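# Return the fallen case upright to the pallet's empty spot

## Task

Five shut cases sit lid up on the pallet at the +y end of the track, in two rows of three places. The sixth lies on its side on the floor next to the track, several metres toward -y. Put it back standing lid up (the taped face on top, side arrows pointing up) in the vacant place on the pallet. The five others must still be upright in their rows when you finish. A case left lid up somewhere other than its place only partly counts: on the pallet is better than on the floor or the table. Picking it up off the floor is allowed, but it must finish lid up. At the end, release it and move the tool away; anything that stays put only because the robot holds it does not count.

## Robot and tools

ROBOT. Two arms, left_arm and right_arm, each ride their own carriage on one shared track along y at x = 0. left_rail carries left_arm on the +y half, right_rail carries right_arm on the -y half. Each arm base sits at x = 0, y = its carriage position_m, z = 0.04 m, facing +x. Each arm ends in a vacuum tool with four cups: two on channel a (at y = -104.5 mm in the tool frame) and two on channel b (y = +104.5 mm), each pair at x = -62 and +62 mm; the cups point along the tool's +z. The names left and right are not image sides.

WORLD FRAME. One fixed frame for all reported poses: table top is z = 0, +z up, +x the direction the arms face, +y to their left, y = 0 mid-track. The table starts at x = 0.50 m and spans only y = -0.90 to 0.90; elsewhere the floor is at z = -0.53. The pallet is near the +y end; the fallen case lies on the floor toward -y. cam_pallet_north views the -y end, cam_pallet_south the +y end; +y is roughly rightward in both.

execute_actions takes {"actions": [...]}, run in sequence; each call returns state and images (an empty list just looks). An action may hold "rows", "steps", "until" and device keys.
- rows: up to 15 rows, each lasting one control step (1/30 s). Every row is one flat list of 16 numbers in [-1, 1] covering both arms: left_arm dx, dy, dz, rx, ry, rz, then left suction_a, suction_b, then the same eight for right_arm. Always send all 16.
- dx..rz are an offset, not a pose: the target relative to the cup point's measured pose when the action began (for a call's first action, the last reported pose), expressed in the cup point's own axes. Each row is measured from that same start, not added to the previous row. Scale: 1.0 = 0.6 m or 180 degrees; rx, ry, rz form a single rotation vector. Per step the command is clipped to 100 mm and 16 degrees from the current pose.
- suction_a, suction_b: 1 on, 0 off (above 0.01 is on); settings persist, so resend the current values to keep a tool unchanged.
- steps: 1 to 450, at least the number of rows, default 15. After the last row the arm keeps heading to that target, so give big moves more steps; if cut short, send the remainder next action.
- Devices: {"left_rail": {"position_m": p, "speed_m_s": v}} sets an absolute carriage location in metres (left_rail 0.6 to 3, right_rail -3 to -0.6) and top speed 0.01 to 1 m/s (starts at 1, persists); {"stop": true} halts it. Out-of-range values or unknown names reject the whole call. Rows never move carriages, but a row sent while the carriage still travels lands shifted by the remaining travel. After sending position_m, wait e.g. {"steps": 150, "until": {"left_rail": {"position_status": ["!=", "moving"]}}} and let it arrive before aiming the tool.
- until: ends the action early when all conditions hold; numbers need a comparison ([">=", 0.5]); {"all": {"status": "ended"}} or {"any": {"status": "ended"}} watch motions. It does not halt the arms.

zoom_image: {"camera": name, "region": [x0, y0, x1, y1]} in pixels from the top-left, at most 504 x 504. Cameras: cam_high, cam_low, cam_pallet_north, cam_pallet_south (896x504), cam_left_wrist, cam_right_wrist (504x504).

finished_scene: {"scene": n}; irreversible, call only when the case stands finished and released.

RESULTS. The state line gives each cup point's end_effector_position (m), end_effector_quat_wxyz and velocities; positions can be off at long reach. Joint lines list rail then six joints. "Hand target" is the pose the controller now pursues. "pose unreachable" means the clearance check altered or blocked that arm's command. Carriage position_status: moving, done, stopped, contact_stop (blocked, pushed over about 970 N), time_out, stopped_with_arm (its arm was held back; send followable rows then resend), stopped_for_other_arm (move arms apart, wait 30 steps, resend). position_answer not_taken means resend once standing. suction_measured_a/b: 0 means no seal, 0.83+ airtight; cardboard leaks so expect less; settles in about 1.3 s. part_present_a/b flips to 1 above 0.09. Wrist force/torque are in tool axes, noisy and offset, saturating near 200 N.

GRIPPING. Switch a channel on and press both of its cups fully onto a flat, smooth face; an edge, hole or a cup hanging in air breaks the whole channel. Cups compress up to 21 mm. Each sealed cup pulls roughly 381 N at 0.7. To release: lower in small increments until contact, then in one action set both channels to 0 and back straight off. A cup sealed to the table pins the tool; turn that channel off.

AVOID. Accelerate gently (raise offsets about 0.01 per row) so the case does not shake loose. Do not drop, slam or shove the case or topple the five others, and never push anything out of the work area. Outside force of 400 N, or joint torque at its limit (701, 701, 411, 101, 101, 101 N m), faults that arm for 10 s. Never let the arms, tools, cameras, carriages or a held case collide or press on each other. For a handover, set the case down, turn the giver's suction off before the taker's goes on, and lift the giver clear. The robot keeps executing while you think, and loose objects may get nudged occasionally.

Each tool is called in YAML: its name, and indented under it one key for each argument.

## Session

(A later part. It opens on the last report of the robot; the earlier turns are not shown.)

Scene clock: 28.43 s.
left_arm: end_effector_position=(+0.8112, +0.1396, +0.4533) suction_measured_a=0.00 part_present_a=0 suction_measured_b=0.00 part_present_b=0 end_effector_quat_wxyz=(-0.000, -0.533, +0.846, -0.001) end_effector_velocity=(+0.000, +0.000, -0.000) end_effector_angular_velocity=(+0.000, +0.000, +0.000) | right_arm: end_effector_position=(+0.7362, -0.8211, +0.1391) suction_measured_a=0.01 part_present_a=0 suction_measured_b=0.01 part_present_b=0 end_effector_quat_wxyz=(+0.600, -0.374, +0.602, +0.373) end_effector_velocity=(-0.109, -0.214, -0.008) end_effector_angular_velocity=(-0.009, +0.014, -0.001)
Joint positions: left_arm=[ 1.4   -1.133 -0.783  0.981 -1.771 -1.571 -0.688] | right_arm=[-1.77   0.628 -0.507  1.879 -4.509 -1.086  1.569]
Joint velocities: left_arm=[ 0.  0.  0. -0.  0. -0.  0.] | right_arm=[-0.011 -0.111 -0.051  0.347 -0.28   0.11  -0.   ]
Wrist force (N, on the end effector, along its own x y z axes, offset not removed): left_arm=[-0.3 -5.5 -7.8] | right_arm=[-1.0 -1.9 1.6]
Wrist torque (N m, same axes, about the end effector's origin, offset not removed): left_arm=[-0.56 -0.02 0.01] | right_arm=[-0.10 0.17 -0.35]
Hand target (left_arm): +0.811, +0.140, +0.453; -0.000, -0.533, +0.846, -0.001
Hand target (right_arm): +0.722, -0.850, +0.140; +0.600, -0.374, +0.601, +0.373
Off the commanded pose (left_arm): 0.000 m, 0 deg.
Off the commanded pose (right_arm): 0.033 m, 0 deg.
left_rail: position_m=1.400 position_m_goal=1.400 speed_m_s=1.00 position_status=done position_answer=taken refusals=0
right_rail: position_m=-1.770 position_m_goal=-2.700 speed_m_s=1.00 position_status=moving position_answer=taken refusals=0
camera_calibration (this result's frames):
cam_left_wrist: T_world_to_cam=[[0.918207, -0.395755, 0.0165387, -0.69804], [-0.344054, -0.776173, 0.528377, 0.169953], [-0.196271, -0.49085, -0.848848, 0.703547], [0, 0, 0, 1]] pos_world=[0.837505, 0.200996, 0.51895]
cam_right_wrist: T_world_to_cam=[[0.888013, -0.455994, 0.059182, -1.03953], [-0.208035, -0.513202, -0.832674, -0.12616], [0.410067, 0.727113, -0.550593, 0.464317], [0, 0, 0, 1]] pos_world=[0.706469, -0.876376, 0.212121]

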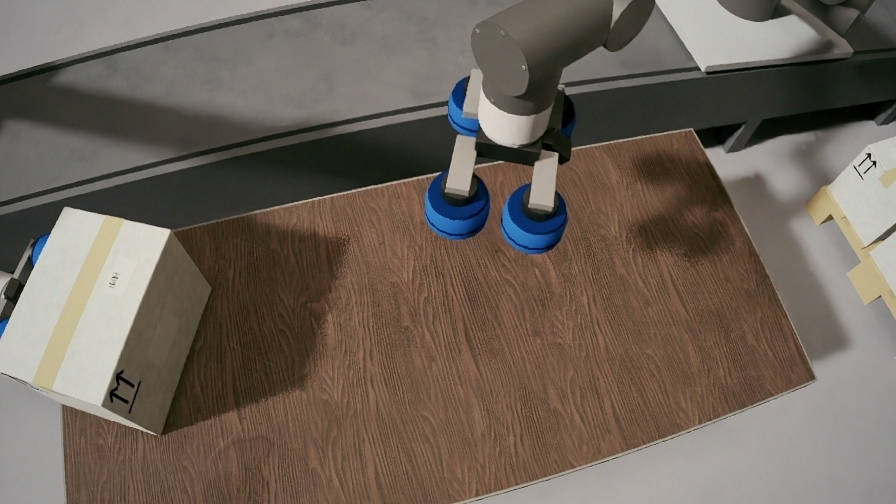

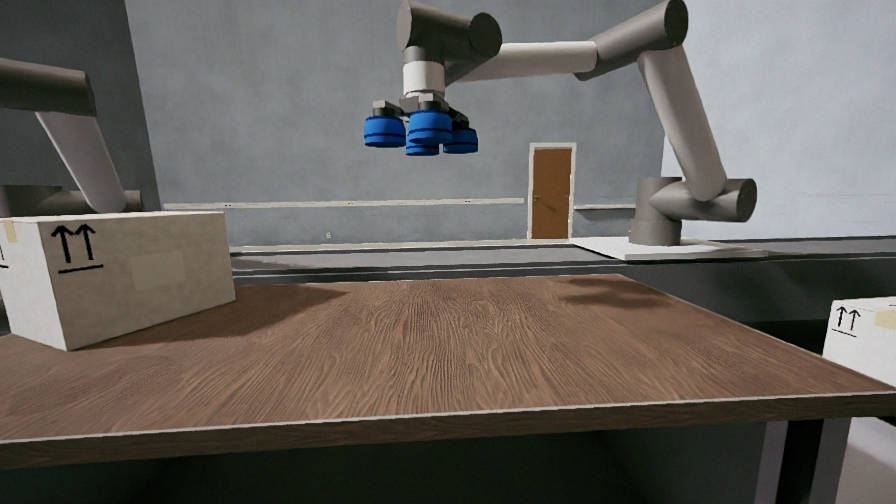

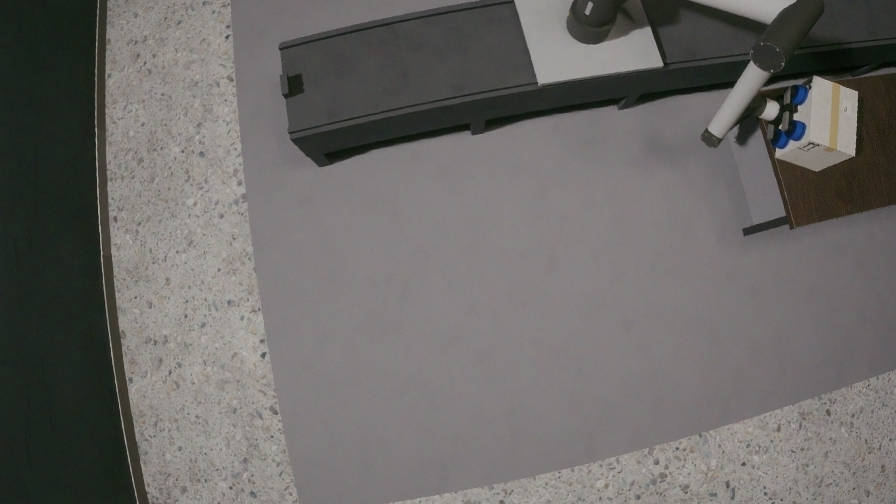

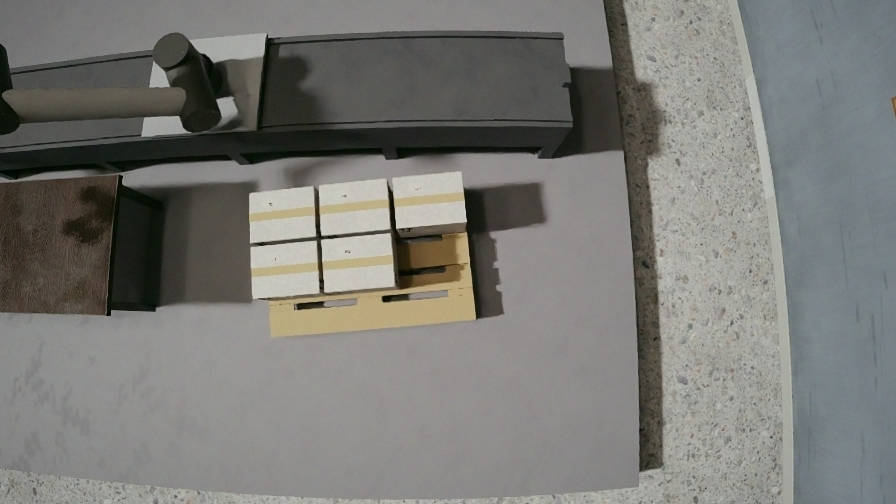

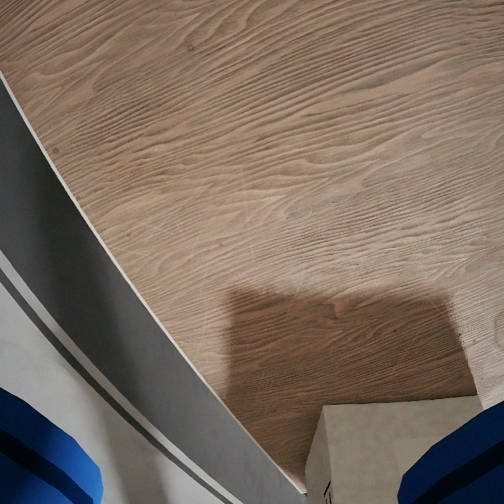

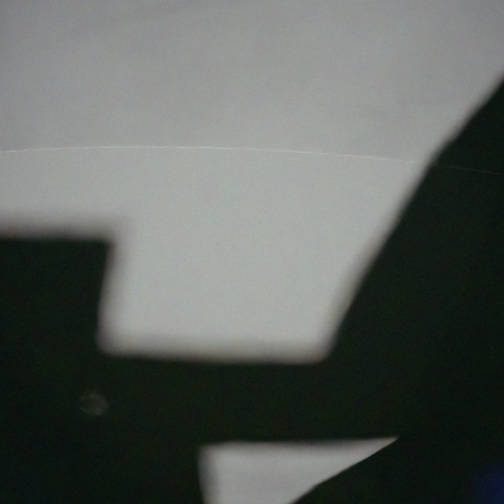

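execute_actions:
  actions:
    - {"left_rail":{"position_m":0.6},"rows":[ [0.02,0.001,0,0,0,0.001,0,0, 0,0,-0.054,0,0,0,0,0], [0.059,0.003,0,0,0,0.003,0,0, 0,0,-0.054,0,0,0,0,0] ],"steps":2}

Scene clock: 30.43 s.
left_arm: end_effector_position=(+0.8103, +0.1369, +0.4532) suction_measured_a=0.00 part_present_a=0 suction_measured_b=0.00 part_present_b=0 end_effector_quat_wxyz=(-0.000, -0.533, +0.846, -0.001) end_effector_velocity=(-0.046, -0.135, -0.004) end_effector_angular_velocity=(+0.007, +0.002, -0.021) | right_arm: end_effector_position=(+0.7219, -1.7777, +0.1404) suction_measured_a=0.01 part_present_a=0 suction_measured_b=0.01 part_present_b=0 end_effector_quat_wxyz=(+0.600, -0.374, +0.601, +0.373) end_effector_velocity=(+0.000, -0.013, -0.005) end_effector_angular_velocity=(-0.002, +0.004, -0.001)
Joint positions: left_arm=[ 1.399 -1.134 -0.782  0.978 -1.769 -1.571 -0.688] | right_arm=[-2.7    0.613 -0.515  1.924 -4.548 -1.071  1.568]
Joint velocities: left_arm=[-0.057 -0.051  0.061 -0.109  0.055  0.001 -0.03 ] | right_arm=[ 0.    -0.013  0.002  0.014 -0.012  0.012  0.   ]
Wrist force (N, on the end effector, along its own x y z axes, offset not removed): left_arm=[-11.5 -0.7 -6.1] | right_arm=[0.0 -7.2 1.2]
Wrist torque (N m, same axes, about the end effector's origin, offset not removed): left_arm=[0.11 1.10 0.01] | right_arm=[-0.77 0.02 -0.31]
Hand target (left_arm): +0.793, +0.103, +0.453; -0.000, -0.529, +0.848, -0.001
Hand target (right_arm): +0.722, -1.780, +0.139; +0.600, -0.374, +0.602, +0.373
Off the commanded pose (left_arm): 0.034 m, 1 deg.
Off the commanded pose (right_arm): 0.003 m, 0 deg.
left_rail: position_m=1.399 position_m_goal=0.600 speed_m_s=1.00 position_status=moving position_answer=taken refusals=0
right_rail: position_m=-2.700 position_m_goal=-2.700 speed_m_s=1.00 position_status=done position_answer=taken refusals=0
camera_calibration (this result's frames):
cam_left_wrist: T_world_to_cam=[[0.918036, -0.396157, 0.0164363, -0.698017], [-0.344373, -0.776119, 0.528249, 0.167855], [-0.196513, -0.490612, -0.84893, 0.702133], [0, 0, 0, 1]] pos_world=[0.836587, 0.198226, 0.518865]
cam_right_wrist: T_world_to_cam=[[0.888069, -0.45579, 0.0599022, -1.4629], [-0.206976, -0.512778, -0.833199, -0.618958], [0.41048, 0.72754, -0.54972, 1.16674], [0, 0, 0, 1]] pos_world=[0.692122, -1.83301, 0.213294]

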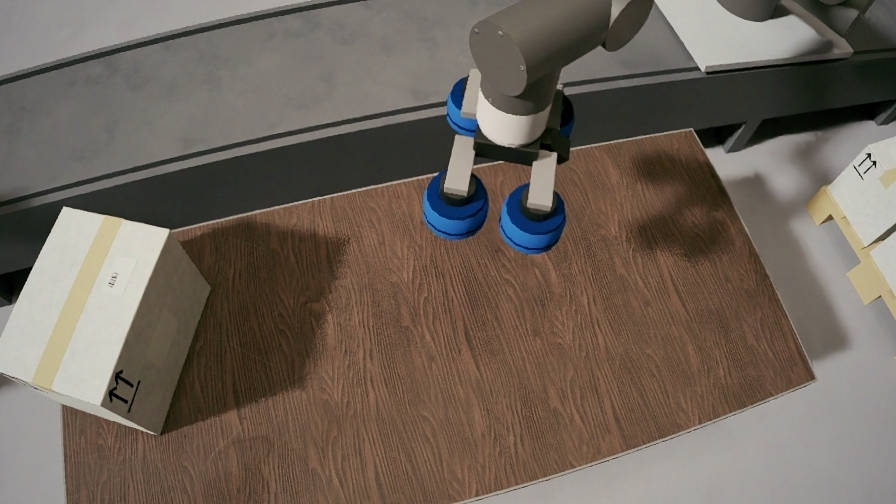

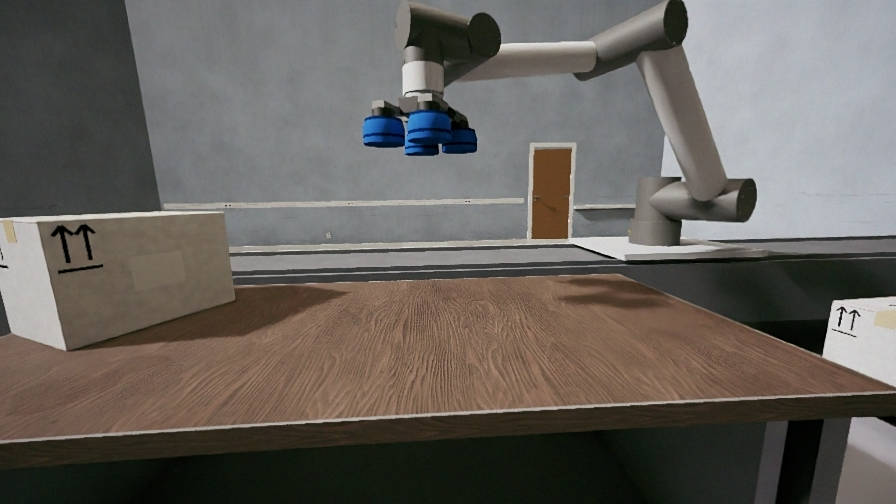

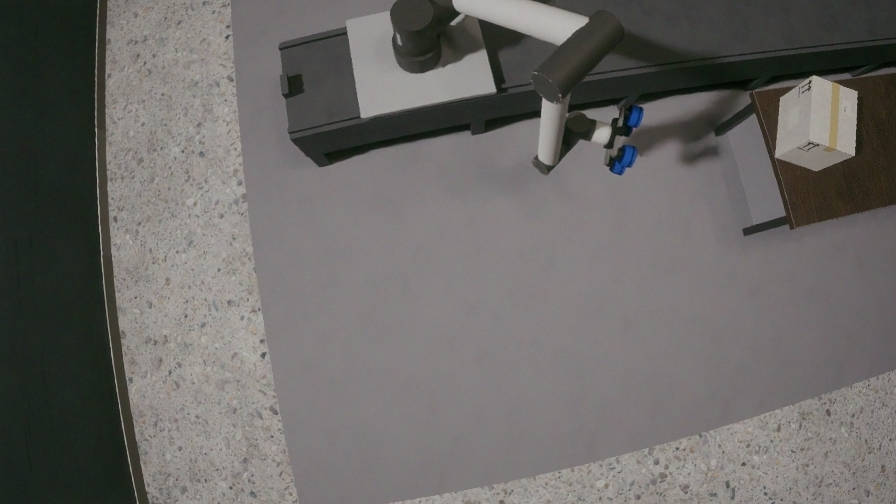

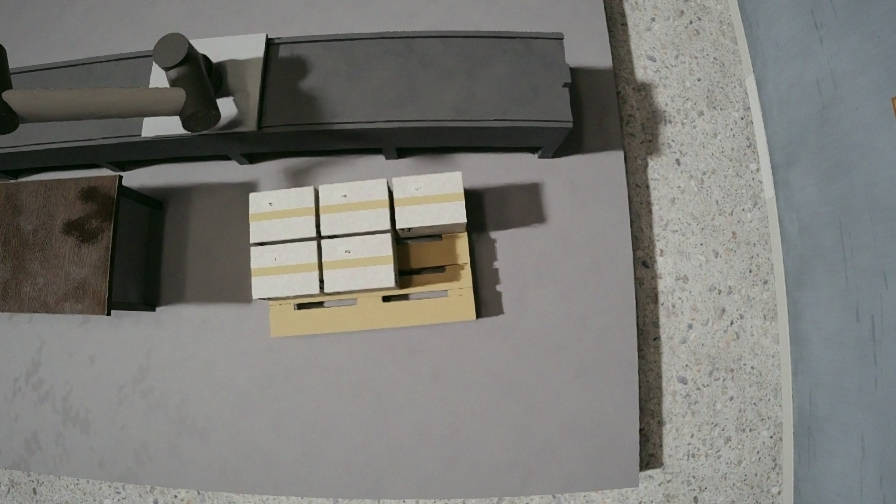

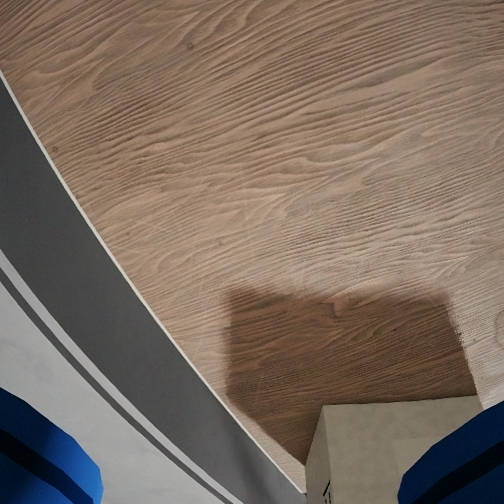

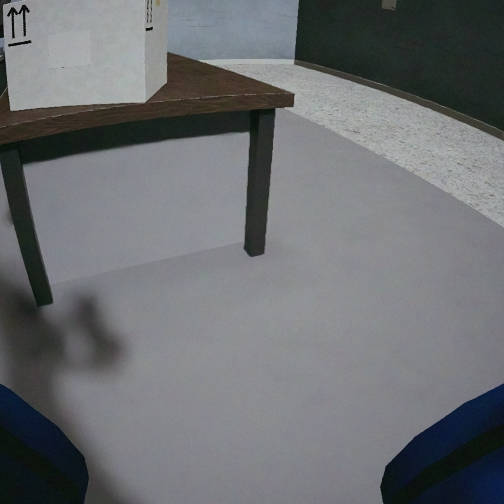

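zoom_image:
  camera: "cam_pallet_south"
  region: [376, 164, 488, 248]

zoom_image:
  camera: "cam_pallet_south"
  region: [376, 220, 488, 332]

Region (376, 164, 488, 248) of cam_pallet_south's 896x504 image, scaled by 4.500, with more detail than that image has; it fills the top 378 rows of this view, and the rest is white.

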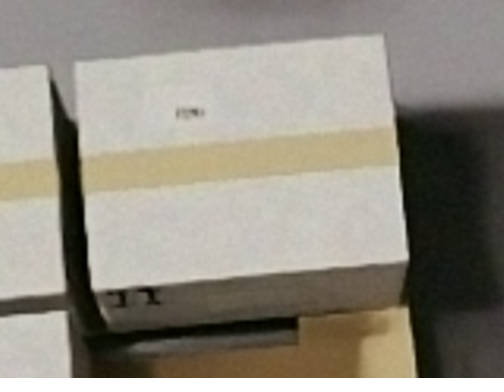

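Region (376, 220, 488, 332) of cam_pallet_south's 896x504 image, scaled by 4.500, with more detail than that image has.

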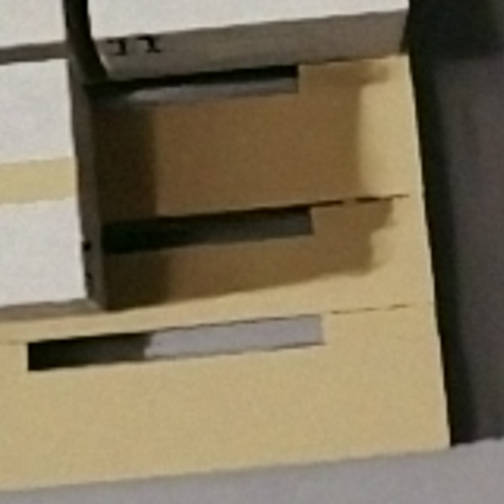

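execute_actions:
  actions: []

Scene clock: 39.73 s.
left_arm: end_effector_position=(+0.7934, -0.6902, +0.4533) suction_measured_a=0.00 part_present_a=0 suction_measured_b=0.00 part_present_b=0 end_effector_quat_wxyz=(-0.000, -0.529, +0.848, -0.001) end_effector_velocity=(-0.000, -0.000, +0.000) end_effector_angular_velocity=(-0.000, +0.000, -0.000) | right_arm: end_effector_position=(+0.7219, -1.7803, +0.1392) suction_measured_a=0.01 part_present_a=0 suction_measured_b=0.01 part_present_b=0 end_effector_quat_wxyz=(+0.600, -0.374, +0.602, +0.373) end_effector_velocity=(-0.000, +0.000, +0.000) end_effector_angular_velocity=(+0.000, -0.000, +0.000)
Joint positions: left_arm=[ 0.6   -1.152 -0.761  0.94  -1.753 -1.571 -0.697] | right_arm=[-2.7    0.611 -0.515  1.927 -4.55  -1.069  1.569]
Joint velocities: left_arm=[ 0. -0. -0.  0.  0. -0. -0.] | right_arm=[ 0.  0. -0. -0.  0. -0. -0.]
Wrist force (N, on the end effector, along its own x y z axes, offset not removed): left_arm=[9.1 -8.0 -5.0] | right_arm=[0.8 -5.0 0.1]
Wrist torque (N m, same axes, about the end effector's origin, offset not removed): left_arm=[-0.95 -1.29 -0.09] | right_arm=[-0.45 -0.06 -0.38]
Hand target (left_arm): +0.793, -0.690, +0.453; -0.000, -0.529, +0.848, -0.001
Hand target (right_arm): +0.722, -1.780, +0.139; +0.600, -0.374, +0.602, +0.373
Off the commanded pose (left_arm): 0.002 m, 0 deg.
Off the commanded pose (right_arm): 0.000 m, 0 deg.
left_rail: position_m=0.600 position_m_goal=0.600 speed_m_s=1.00 position_status=done position_answer=taken refusals=0
right_rail: position_m=-2.700 position_m_goal=-2.700 speed_m_s=1.00 position_status=done position_answer=taken refusals=0
camera_calibration (this result's frames):
cam_left_wrist: T_world_to_cam=[[0.914387, -0.404475, 0.0172021, -1.01342], [-0.35164, -0.772453, 0.528834, -0.471849], [-0.200612, -0.489608, -0.848551, 0.296916], [0, 0, 0, 1]] pos_world=[0.820302, -0.629012, 0.518911]
cam_right_wrist: T_world_to_cam=[[0.88801, -0.456007, 0.0591309, -1.46421], [-0.208071, -0.513165, -0.832687, -0.621208], [0.410055, 0.727131, -0.550577, 1.16767], [0, 0, 0, 1]] pos_world=[0.692166, -1.83552, 0.212202]

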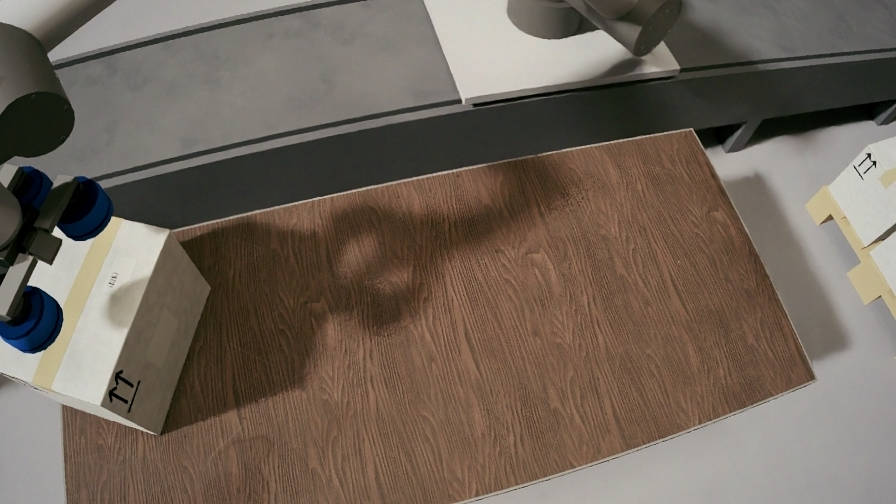

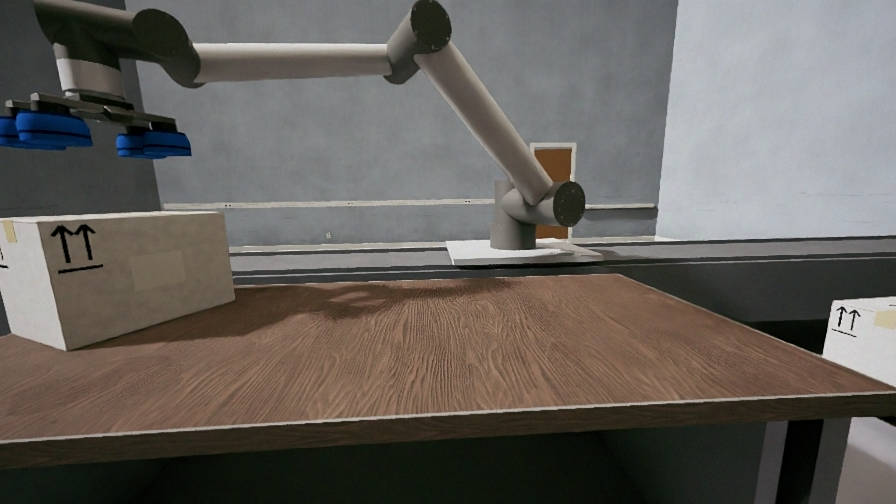

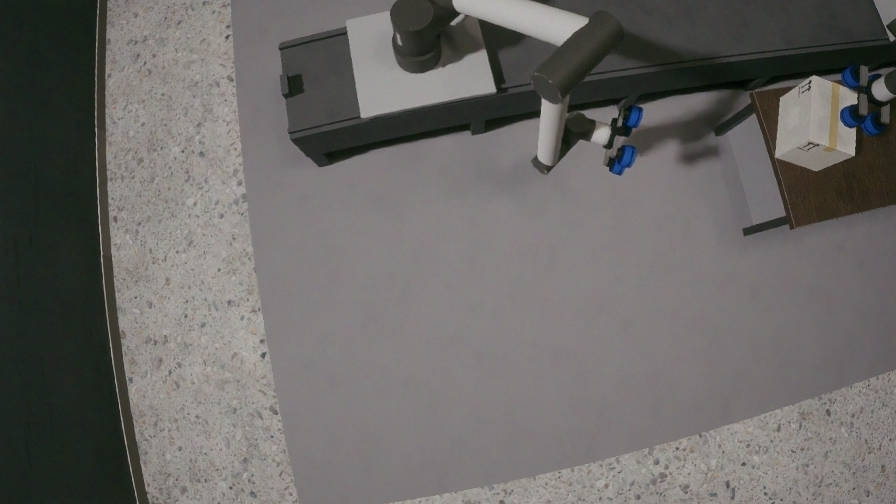

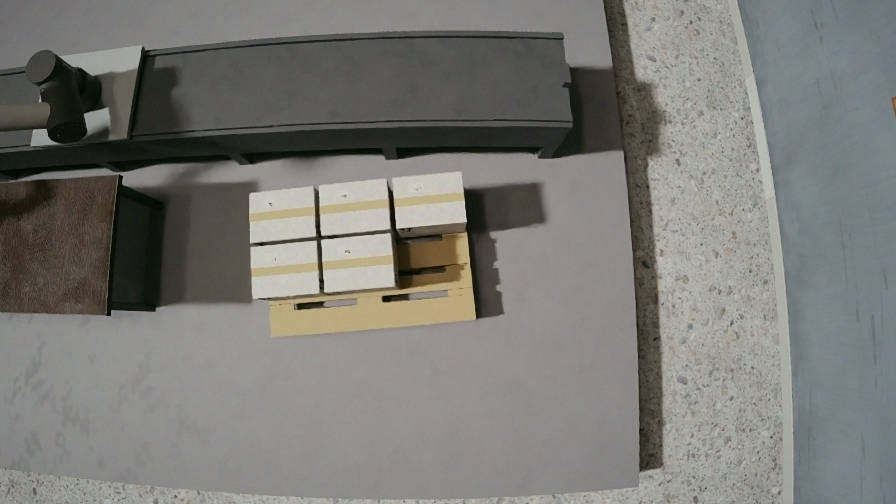

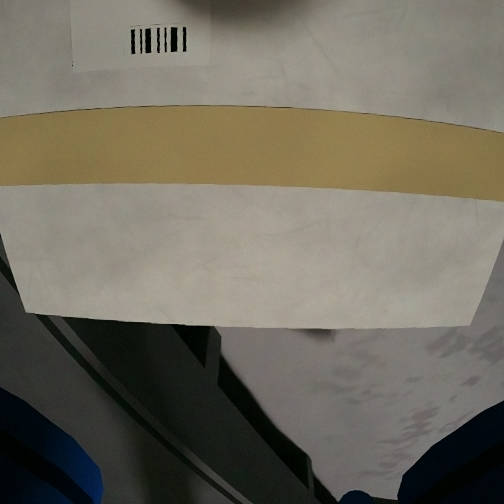

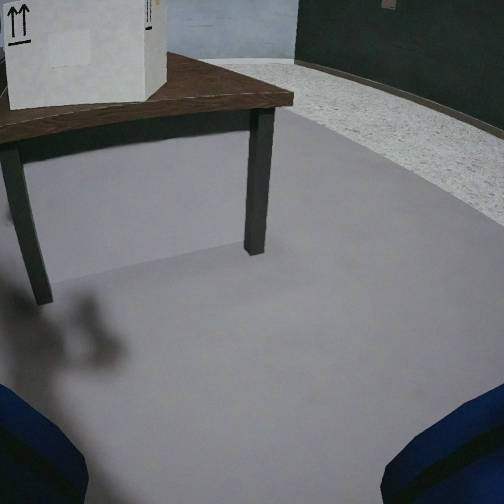

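Both lid corners are visible. Zoom for precision.

zoom_image:
  camera: "cam_left_wrist"
  region: [0, 270, 80, 350]

zoom_image:
  camera: "cam_left_wrist"
  region: [424, 280, 504, 360]

zoom_image:
  camera: "cam_left_wrist"
  region: [200, 90, 310, 200]

Region (0, 270, 80, 350) of cam_left_wrist's 504x504 image, scaled by 6.300, with more detail than that image has.

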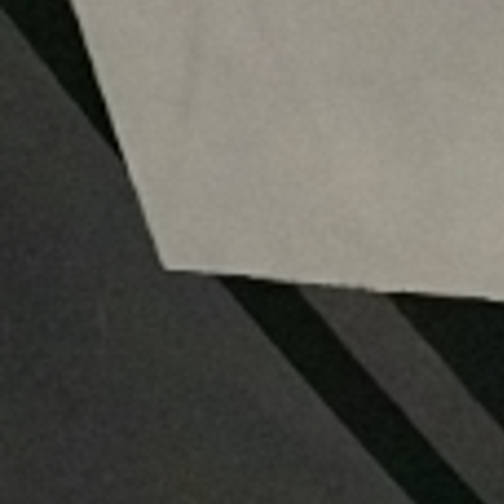

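Region (424, 280, 504, 360) of cam_left_wrist's 504x504 image, scaled by 6.300, with more detail than that image has.

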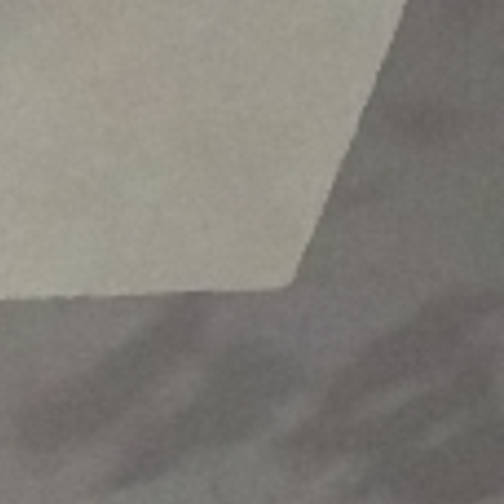

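Region (200, 90, 310, 200) of cam_left_wrist's 504x504 image, scaled by 4.582, with more detail than that image has.

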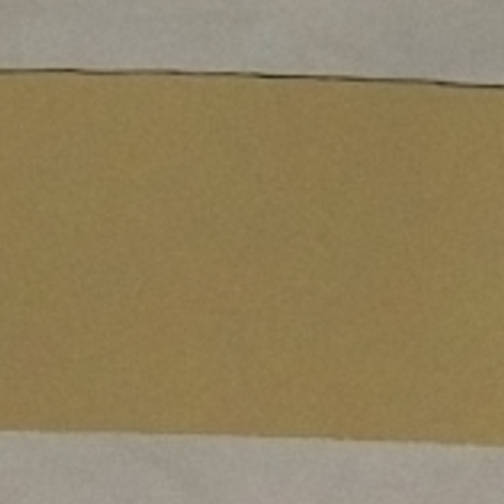

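execute_actions:
  actions:
    - {"rows":[ [0.0007,-0.0005,0.0043,0,0,0.0002,0,0, 0,0,0,0,0,0,0,0], [0.0025,-0.0016,0.0162,0,0,0.0009,0,0, 0,0,0,0,0,0,0,0], [0.0049,-0.0032,0.0345,0,0,0.0018,0,0, 0,0,0,0,0,0,0,0], [0.0076,-0.005,0.0579,0,0,0.0027,0,0, 0,0,0,0,0,0,0,0], [0.01,-0.0066,0.0852,0,0,0.0036,0,0, 0,0,0,0,0,0,0,0], [0.0118,-0.0077,0.115,0,0,0.0043,0,0, 0,0,0,0,0,0,0,0], [0.0125,-0.0082,0.1461,0,0,0.0045,0,0, 0,0,0,0,0,0,0,0], [0.0125,-0.0082,0.1772,0,0,0.0045,0,0, 0,0,0,0,0,0,0,0], [0.0125,-0.0082,0.207,0,0,0.0045,0,0, 0,0,0,0,0,0,0,0], [0.0125,-0.0082,0.2343,0,0,0.0045,0,0, 0,0,0,0,0,0,0,0], [0.0125,-0.0082,0.2577,0,0,0.0045,0,0, 0,0,0,0,0,0,0,0], [0.0125,-0.0082,0.276,0,0,0.0045,1,1, 0,0,0,0,0,0,0,0], [0.0125,-0.0082,0.2879,0,0,0.0045,1,1, 0,0,0,0,0,0,0,0], [0.0125,-0.0082,0.2922,0,0,0.0045,1,1, 0,0,0,0,0,0,0,0] ],"steps":17}

Scene clock: 43.40 s.
left_arm: end_effector_position=(+0.7938, -0.6973, +0.3006) suction_measured_a=0.00 part_present_a=0 suction_measured_b=0.00 part_present_b=0 end_effector_quat_wxyz=(-0.000, -0.524, +0.852, +0.000) end_effector_velocity=(+0.005, -0.012, -0.183) end_effector_angular_velocity=(-0.015, -0.007, -0.005) | right_arm: end_effector_position=(+0.7219, -1.7803, +0.1392) suction_measured_a=0.01 part_present_a=0 suction_measured_b=0.01 part_present_b=0 end_effector_quat_wxyz=(+0.600, -0.374, +0.602, +0.373) end_effector_velocity=(-0.000, +0.000, +0.000) end_effector_angular_velocity=(+0.000, -0.000, +0.000)
Joint positions: left_arm=[ 0.6   -1.154 -0.698  1.035 -1.908 -1.571 -0.685] | right_arm=[-2.7    0.611 -0.515  1.927 -4.55  -1.069  1.569]
Joint velocities: left_arm=[ 0.    -0.     0.094  0.086 -0.196 -0.     0.004] | right_arm=[ 0.  0. -0. -0.  0. -0. -0.]
Wrist force (N, on the end effector, along its own x y z axes, offset not removed): left_arm=[-4.2 -9.1 0.5] | right_arm=[-1.4 -4.3 1.4]
Wrist torque (N m, same axes, about the end effector's origin, offset not removed): left_arm=[-1.01 0.49 0.10] | right_arm=[-0.36 0.25 -0.33]
Hand target (left_arm): +0.795, -0.699, +0.278; -0.000, -0.523, +0.852, -0.001
Hand target (right_arm): +0.722, -1.780, +0.139; +0.600, -0.374, +0.602, +0.373
Off the commanded pose (left_arm): 0.023 m, 0 deg.
Off the commanded pose (right_arm): 0.000 m, 0 deg.
left_rail: position_m=0.600 position_m_goal=0.600 speed_m_s=1.00 position_status=done position_answer=taken refusals=0
right_rail: position_m=-2.700 position_m_goal=-2.700 speed_m_s=1.00 position_status=done position_answer=taken refusals=0
camera_calibration (this result's frames):
cam_left_wrist: T_world_to_cam=[[0.90884, -0.416889, 0.0146117, -1.01742], [-0.361317, -0.769219, 0.527021, -0.385952], [-0.20847, -0.484258, -0.849726, 0.17424], [0, 0, 0, 1]] pos_world=[0.821544, -0.636656, 0.366327]
cam_right_wrist: T_world_to_cam=[[0.88801, -0.456006, 0.059131, -1.46421], [-0.208071, -0.513165, -0.832687, -0.621208], [0.410055, 0.727131, -0.550577, 1.16767], [0, 0, 0, 1]] pos_world=[0.692166, -1.83552, 0.212202]

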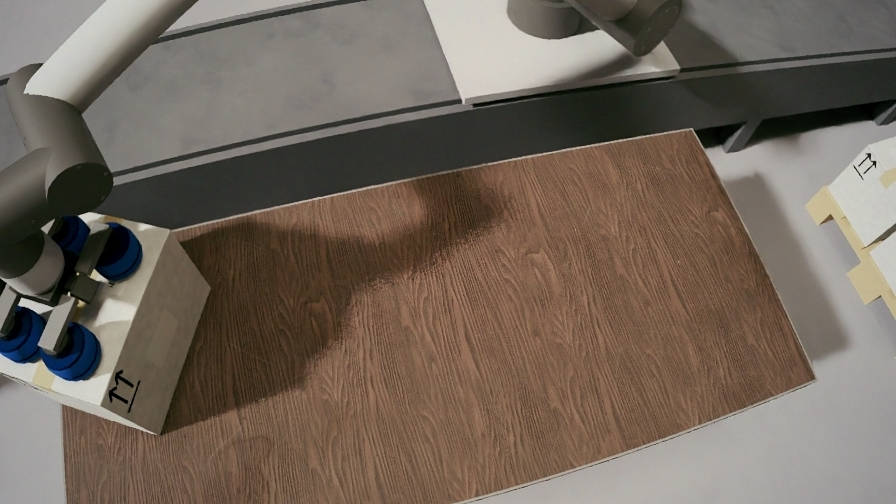

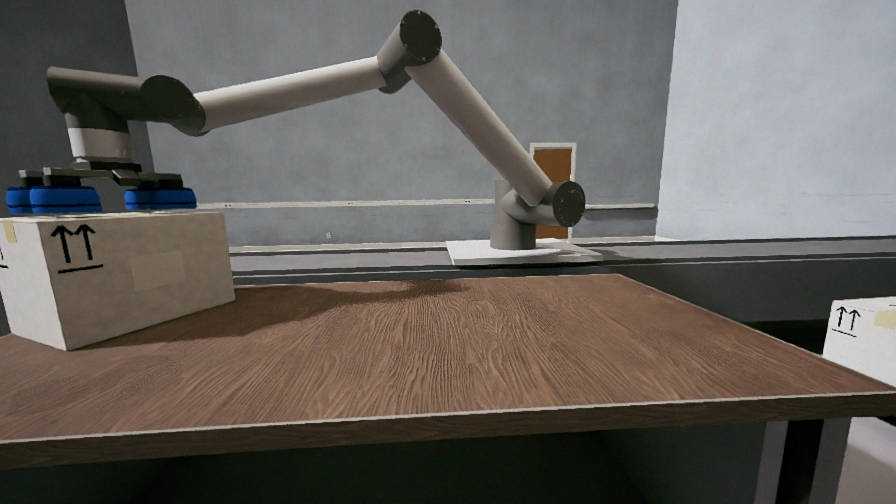

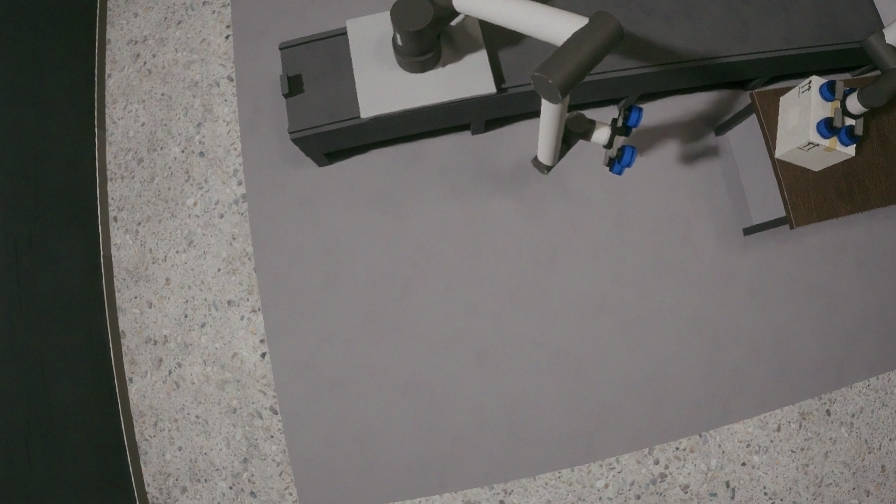

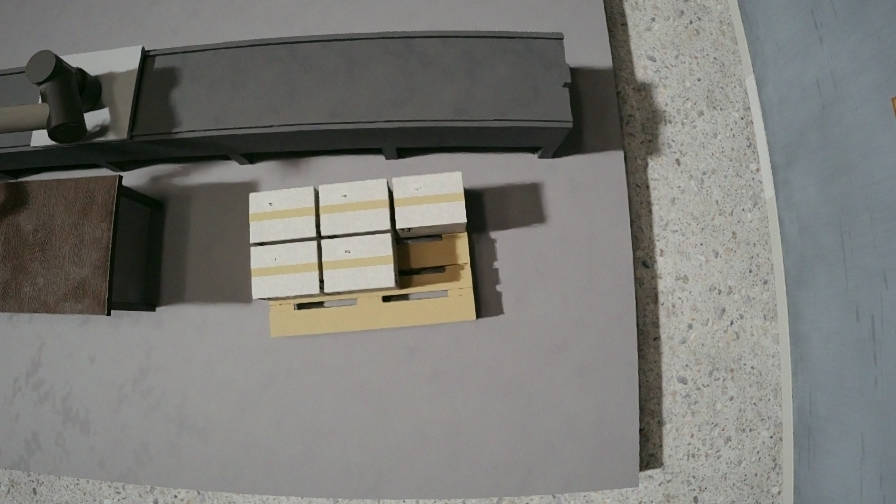

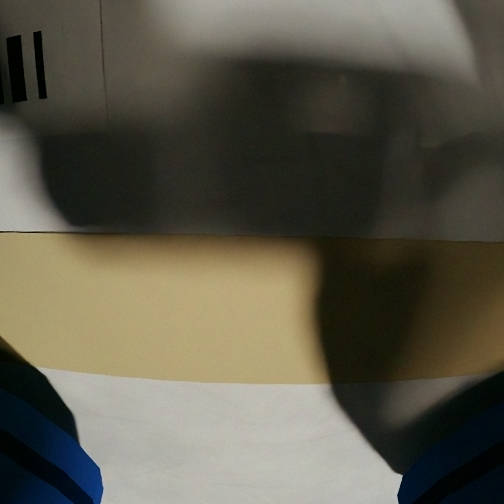

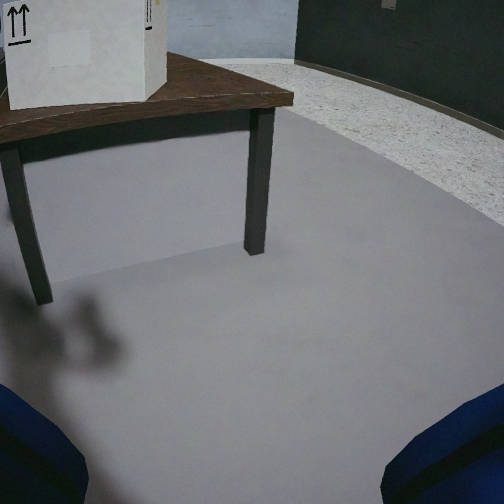

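execute_actions:
  actions: []

Scene clock: 44.73 s.
left_arm: end_effector_position=(+0.7946, -0.6992, +0.2783) suction_measured_a=0.98 part_present_a=1 suction_measured_b=0.98 part_present_b=1 end_effector_quat_wxyz=(-0.000, -0.523, +0.852, -0.001) end_effector_velocity=(+0.000, +0.000, -0.000) end_effector_angular_velocity=(+0.000, +0.000, +0.000) | right_arm: end_effector_position=(+0.7219, -1.7803, +0.1392) suction_measured_a=0.01 part_present_a=0 suction_measured_b=0.01 part_present_b=0 end_effector_quat_wxyz=(+0.600, -0.374, +0.602, +0.373) end_effector_velocity=(+0.000, +0.000, +0.000) end_effector_angular_velocity=(+0.000, -0.000, -0.000)
Joint positions: left_arm=[ 0.6   -1.154 -0.686  1.044 -1.932 -1.571 -0.685] | right_arm=[-2.7    0.611 -0.515  1.927 -4.55  -1.069  1.569]
Joint velocities: left_arm=[ 0.  0.  0.  0. -0.  0.  0.] | right_arm=[ 0.  0. -0.  0.  0. -0. -0.]
Wrist force (N, on the end effector, along its own x y z axes, offset not removed): left_arm=[-0.9 -9.3 -63.0] | right_arm=[0.4 -5.1 1.0]
Wrist torque (N m, same axes, about the end effector's origin, offset not removed): left_arm=[1.46 0.00 0.01] | right_arm=[-0.42 0.06 -0.35]
Hand target (left_arm): +0.795, -0.699, +0.278; -0.000, -0.523, +0.852, -0.001
Hand target (right_arm): +0.722, -1.780, +0.139; +0.600, -0.374, +0.602, +0.373
Off the commanded pose (left_arm): 0.001 m, 0 deg.
Off the commanded pose (right_arm): 0.000 m, 0 deg.
left_rail: position_m=0.600 position_m_goal=0.600 speed_m_s=1.00 position_status=done position_answer=taken refusals=0
right_rail: position_m=-2.700 position_m_goal=-2.700 speed_m_s=1.00 position_status=done position_answer=taken refusals=0
camera_calibration (this result's frames):
cam_left_wrist: T_world_to_cam=[[0.908579, -0.417373, 0.0168525, -1.0194], [-0.362439, -0.767653, 0.528532, -0.373785], [-0.207658, -0.486321, -0.848746, 0.152177], [0, 0, 0, 1]] pos_world=[0.822335, -0.638402, 0.343897]
cam_right_wrist: T_world_to_cam=[[0.88801, -0.456006, 0.0591311, -1.46421], [-0.208071, -0.513165, -0.832687, -0.621208], [0.410055, 0.727131, -0.550577, 1.16767], [0, 0, 0, 1]] pos_world=[0.692166, -1.83552, 0.212202]

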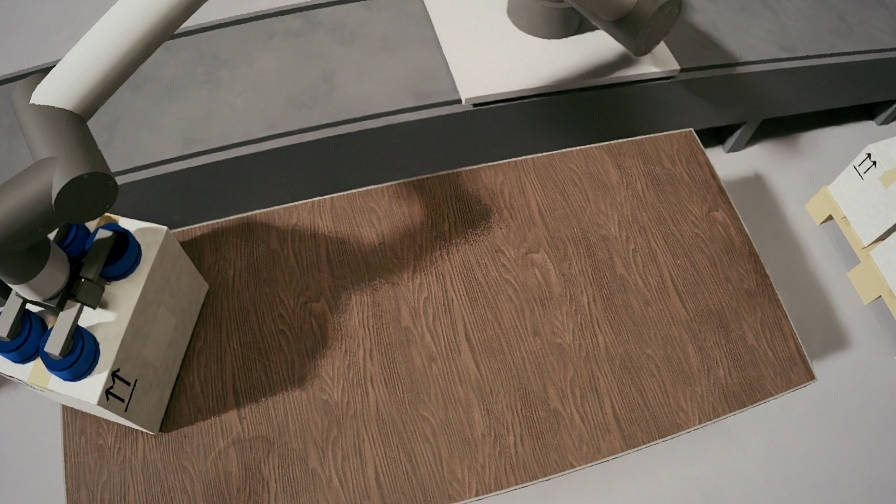

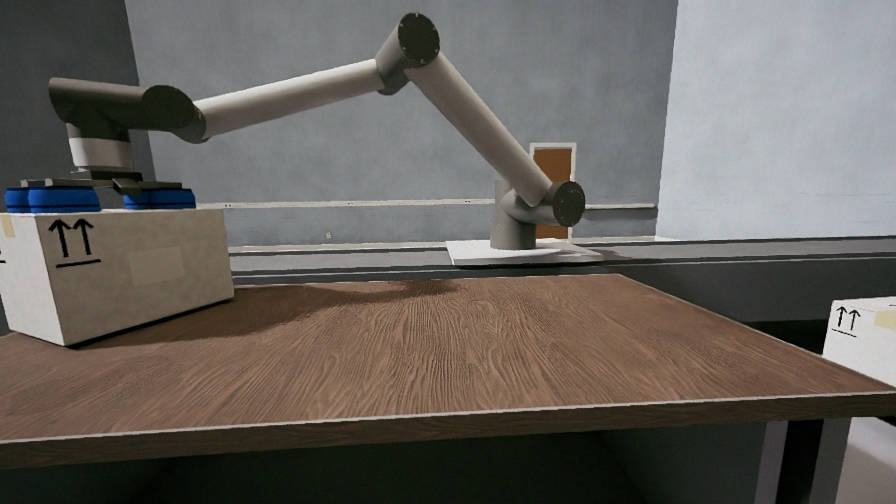

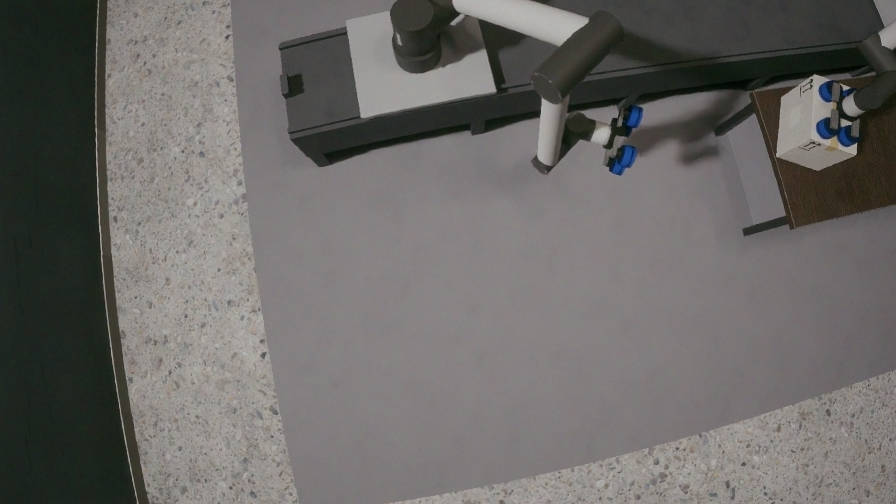

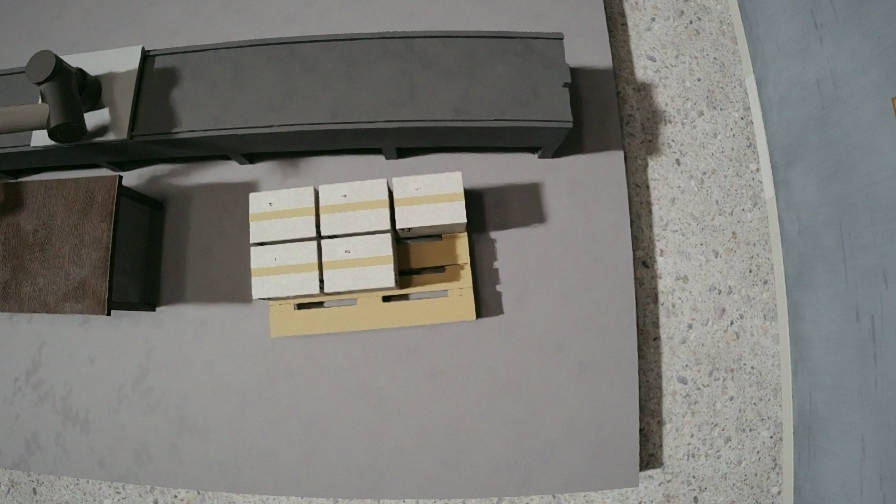

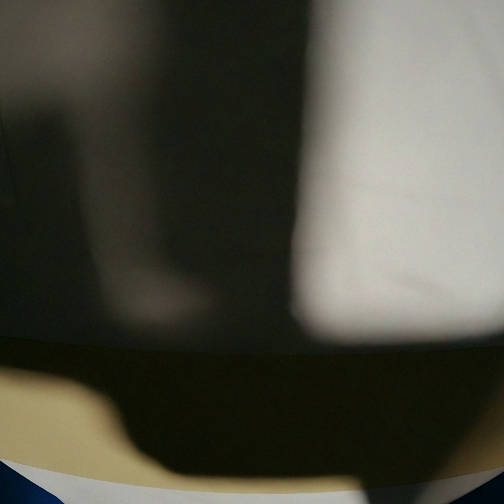

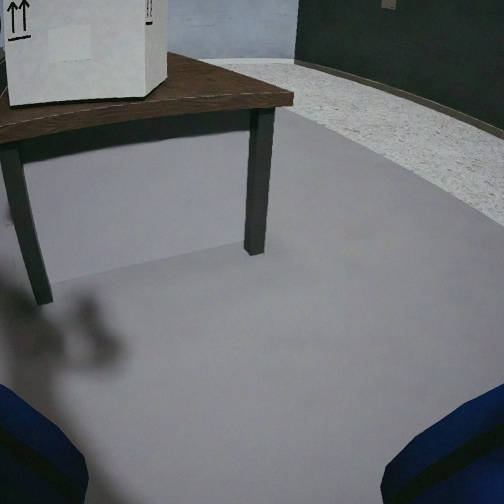

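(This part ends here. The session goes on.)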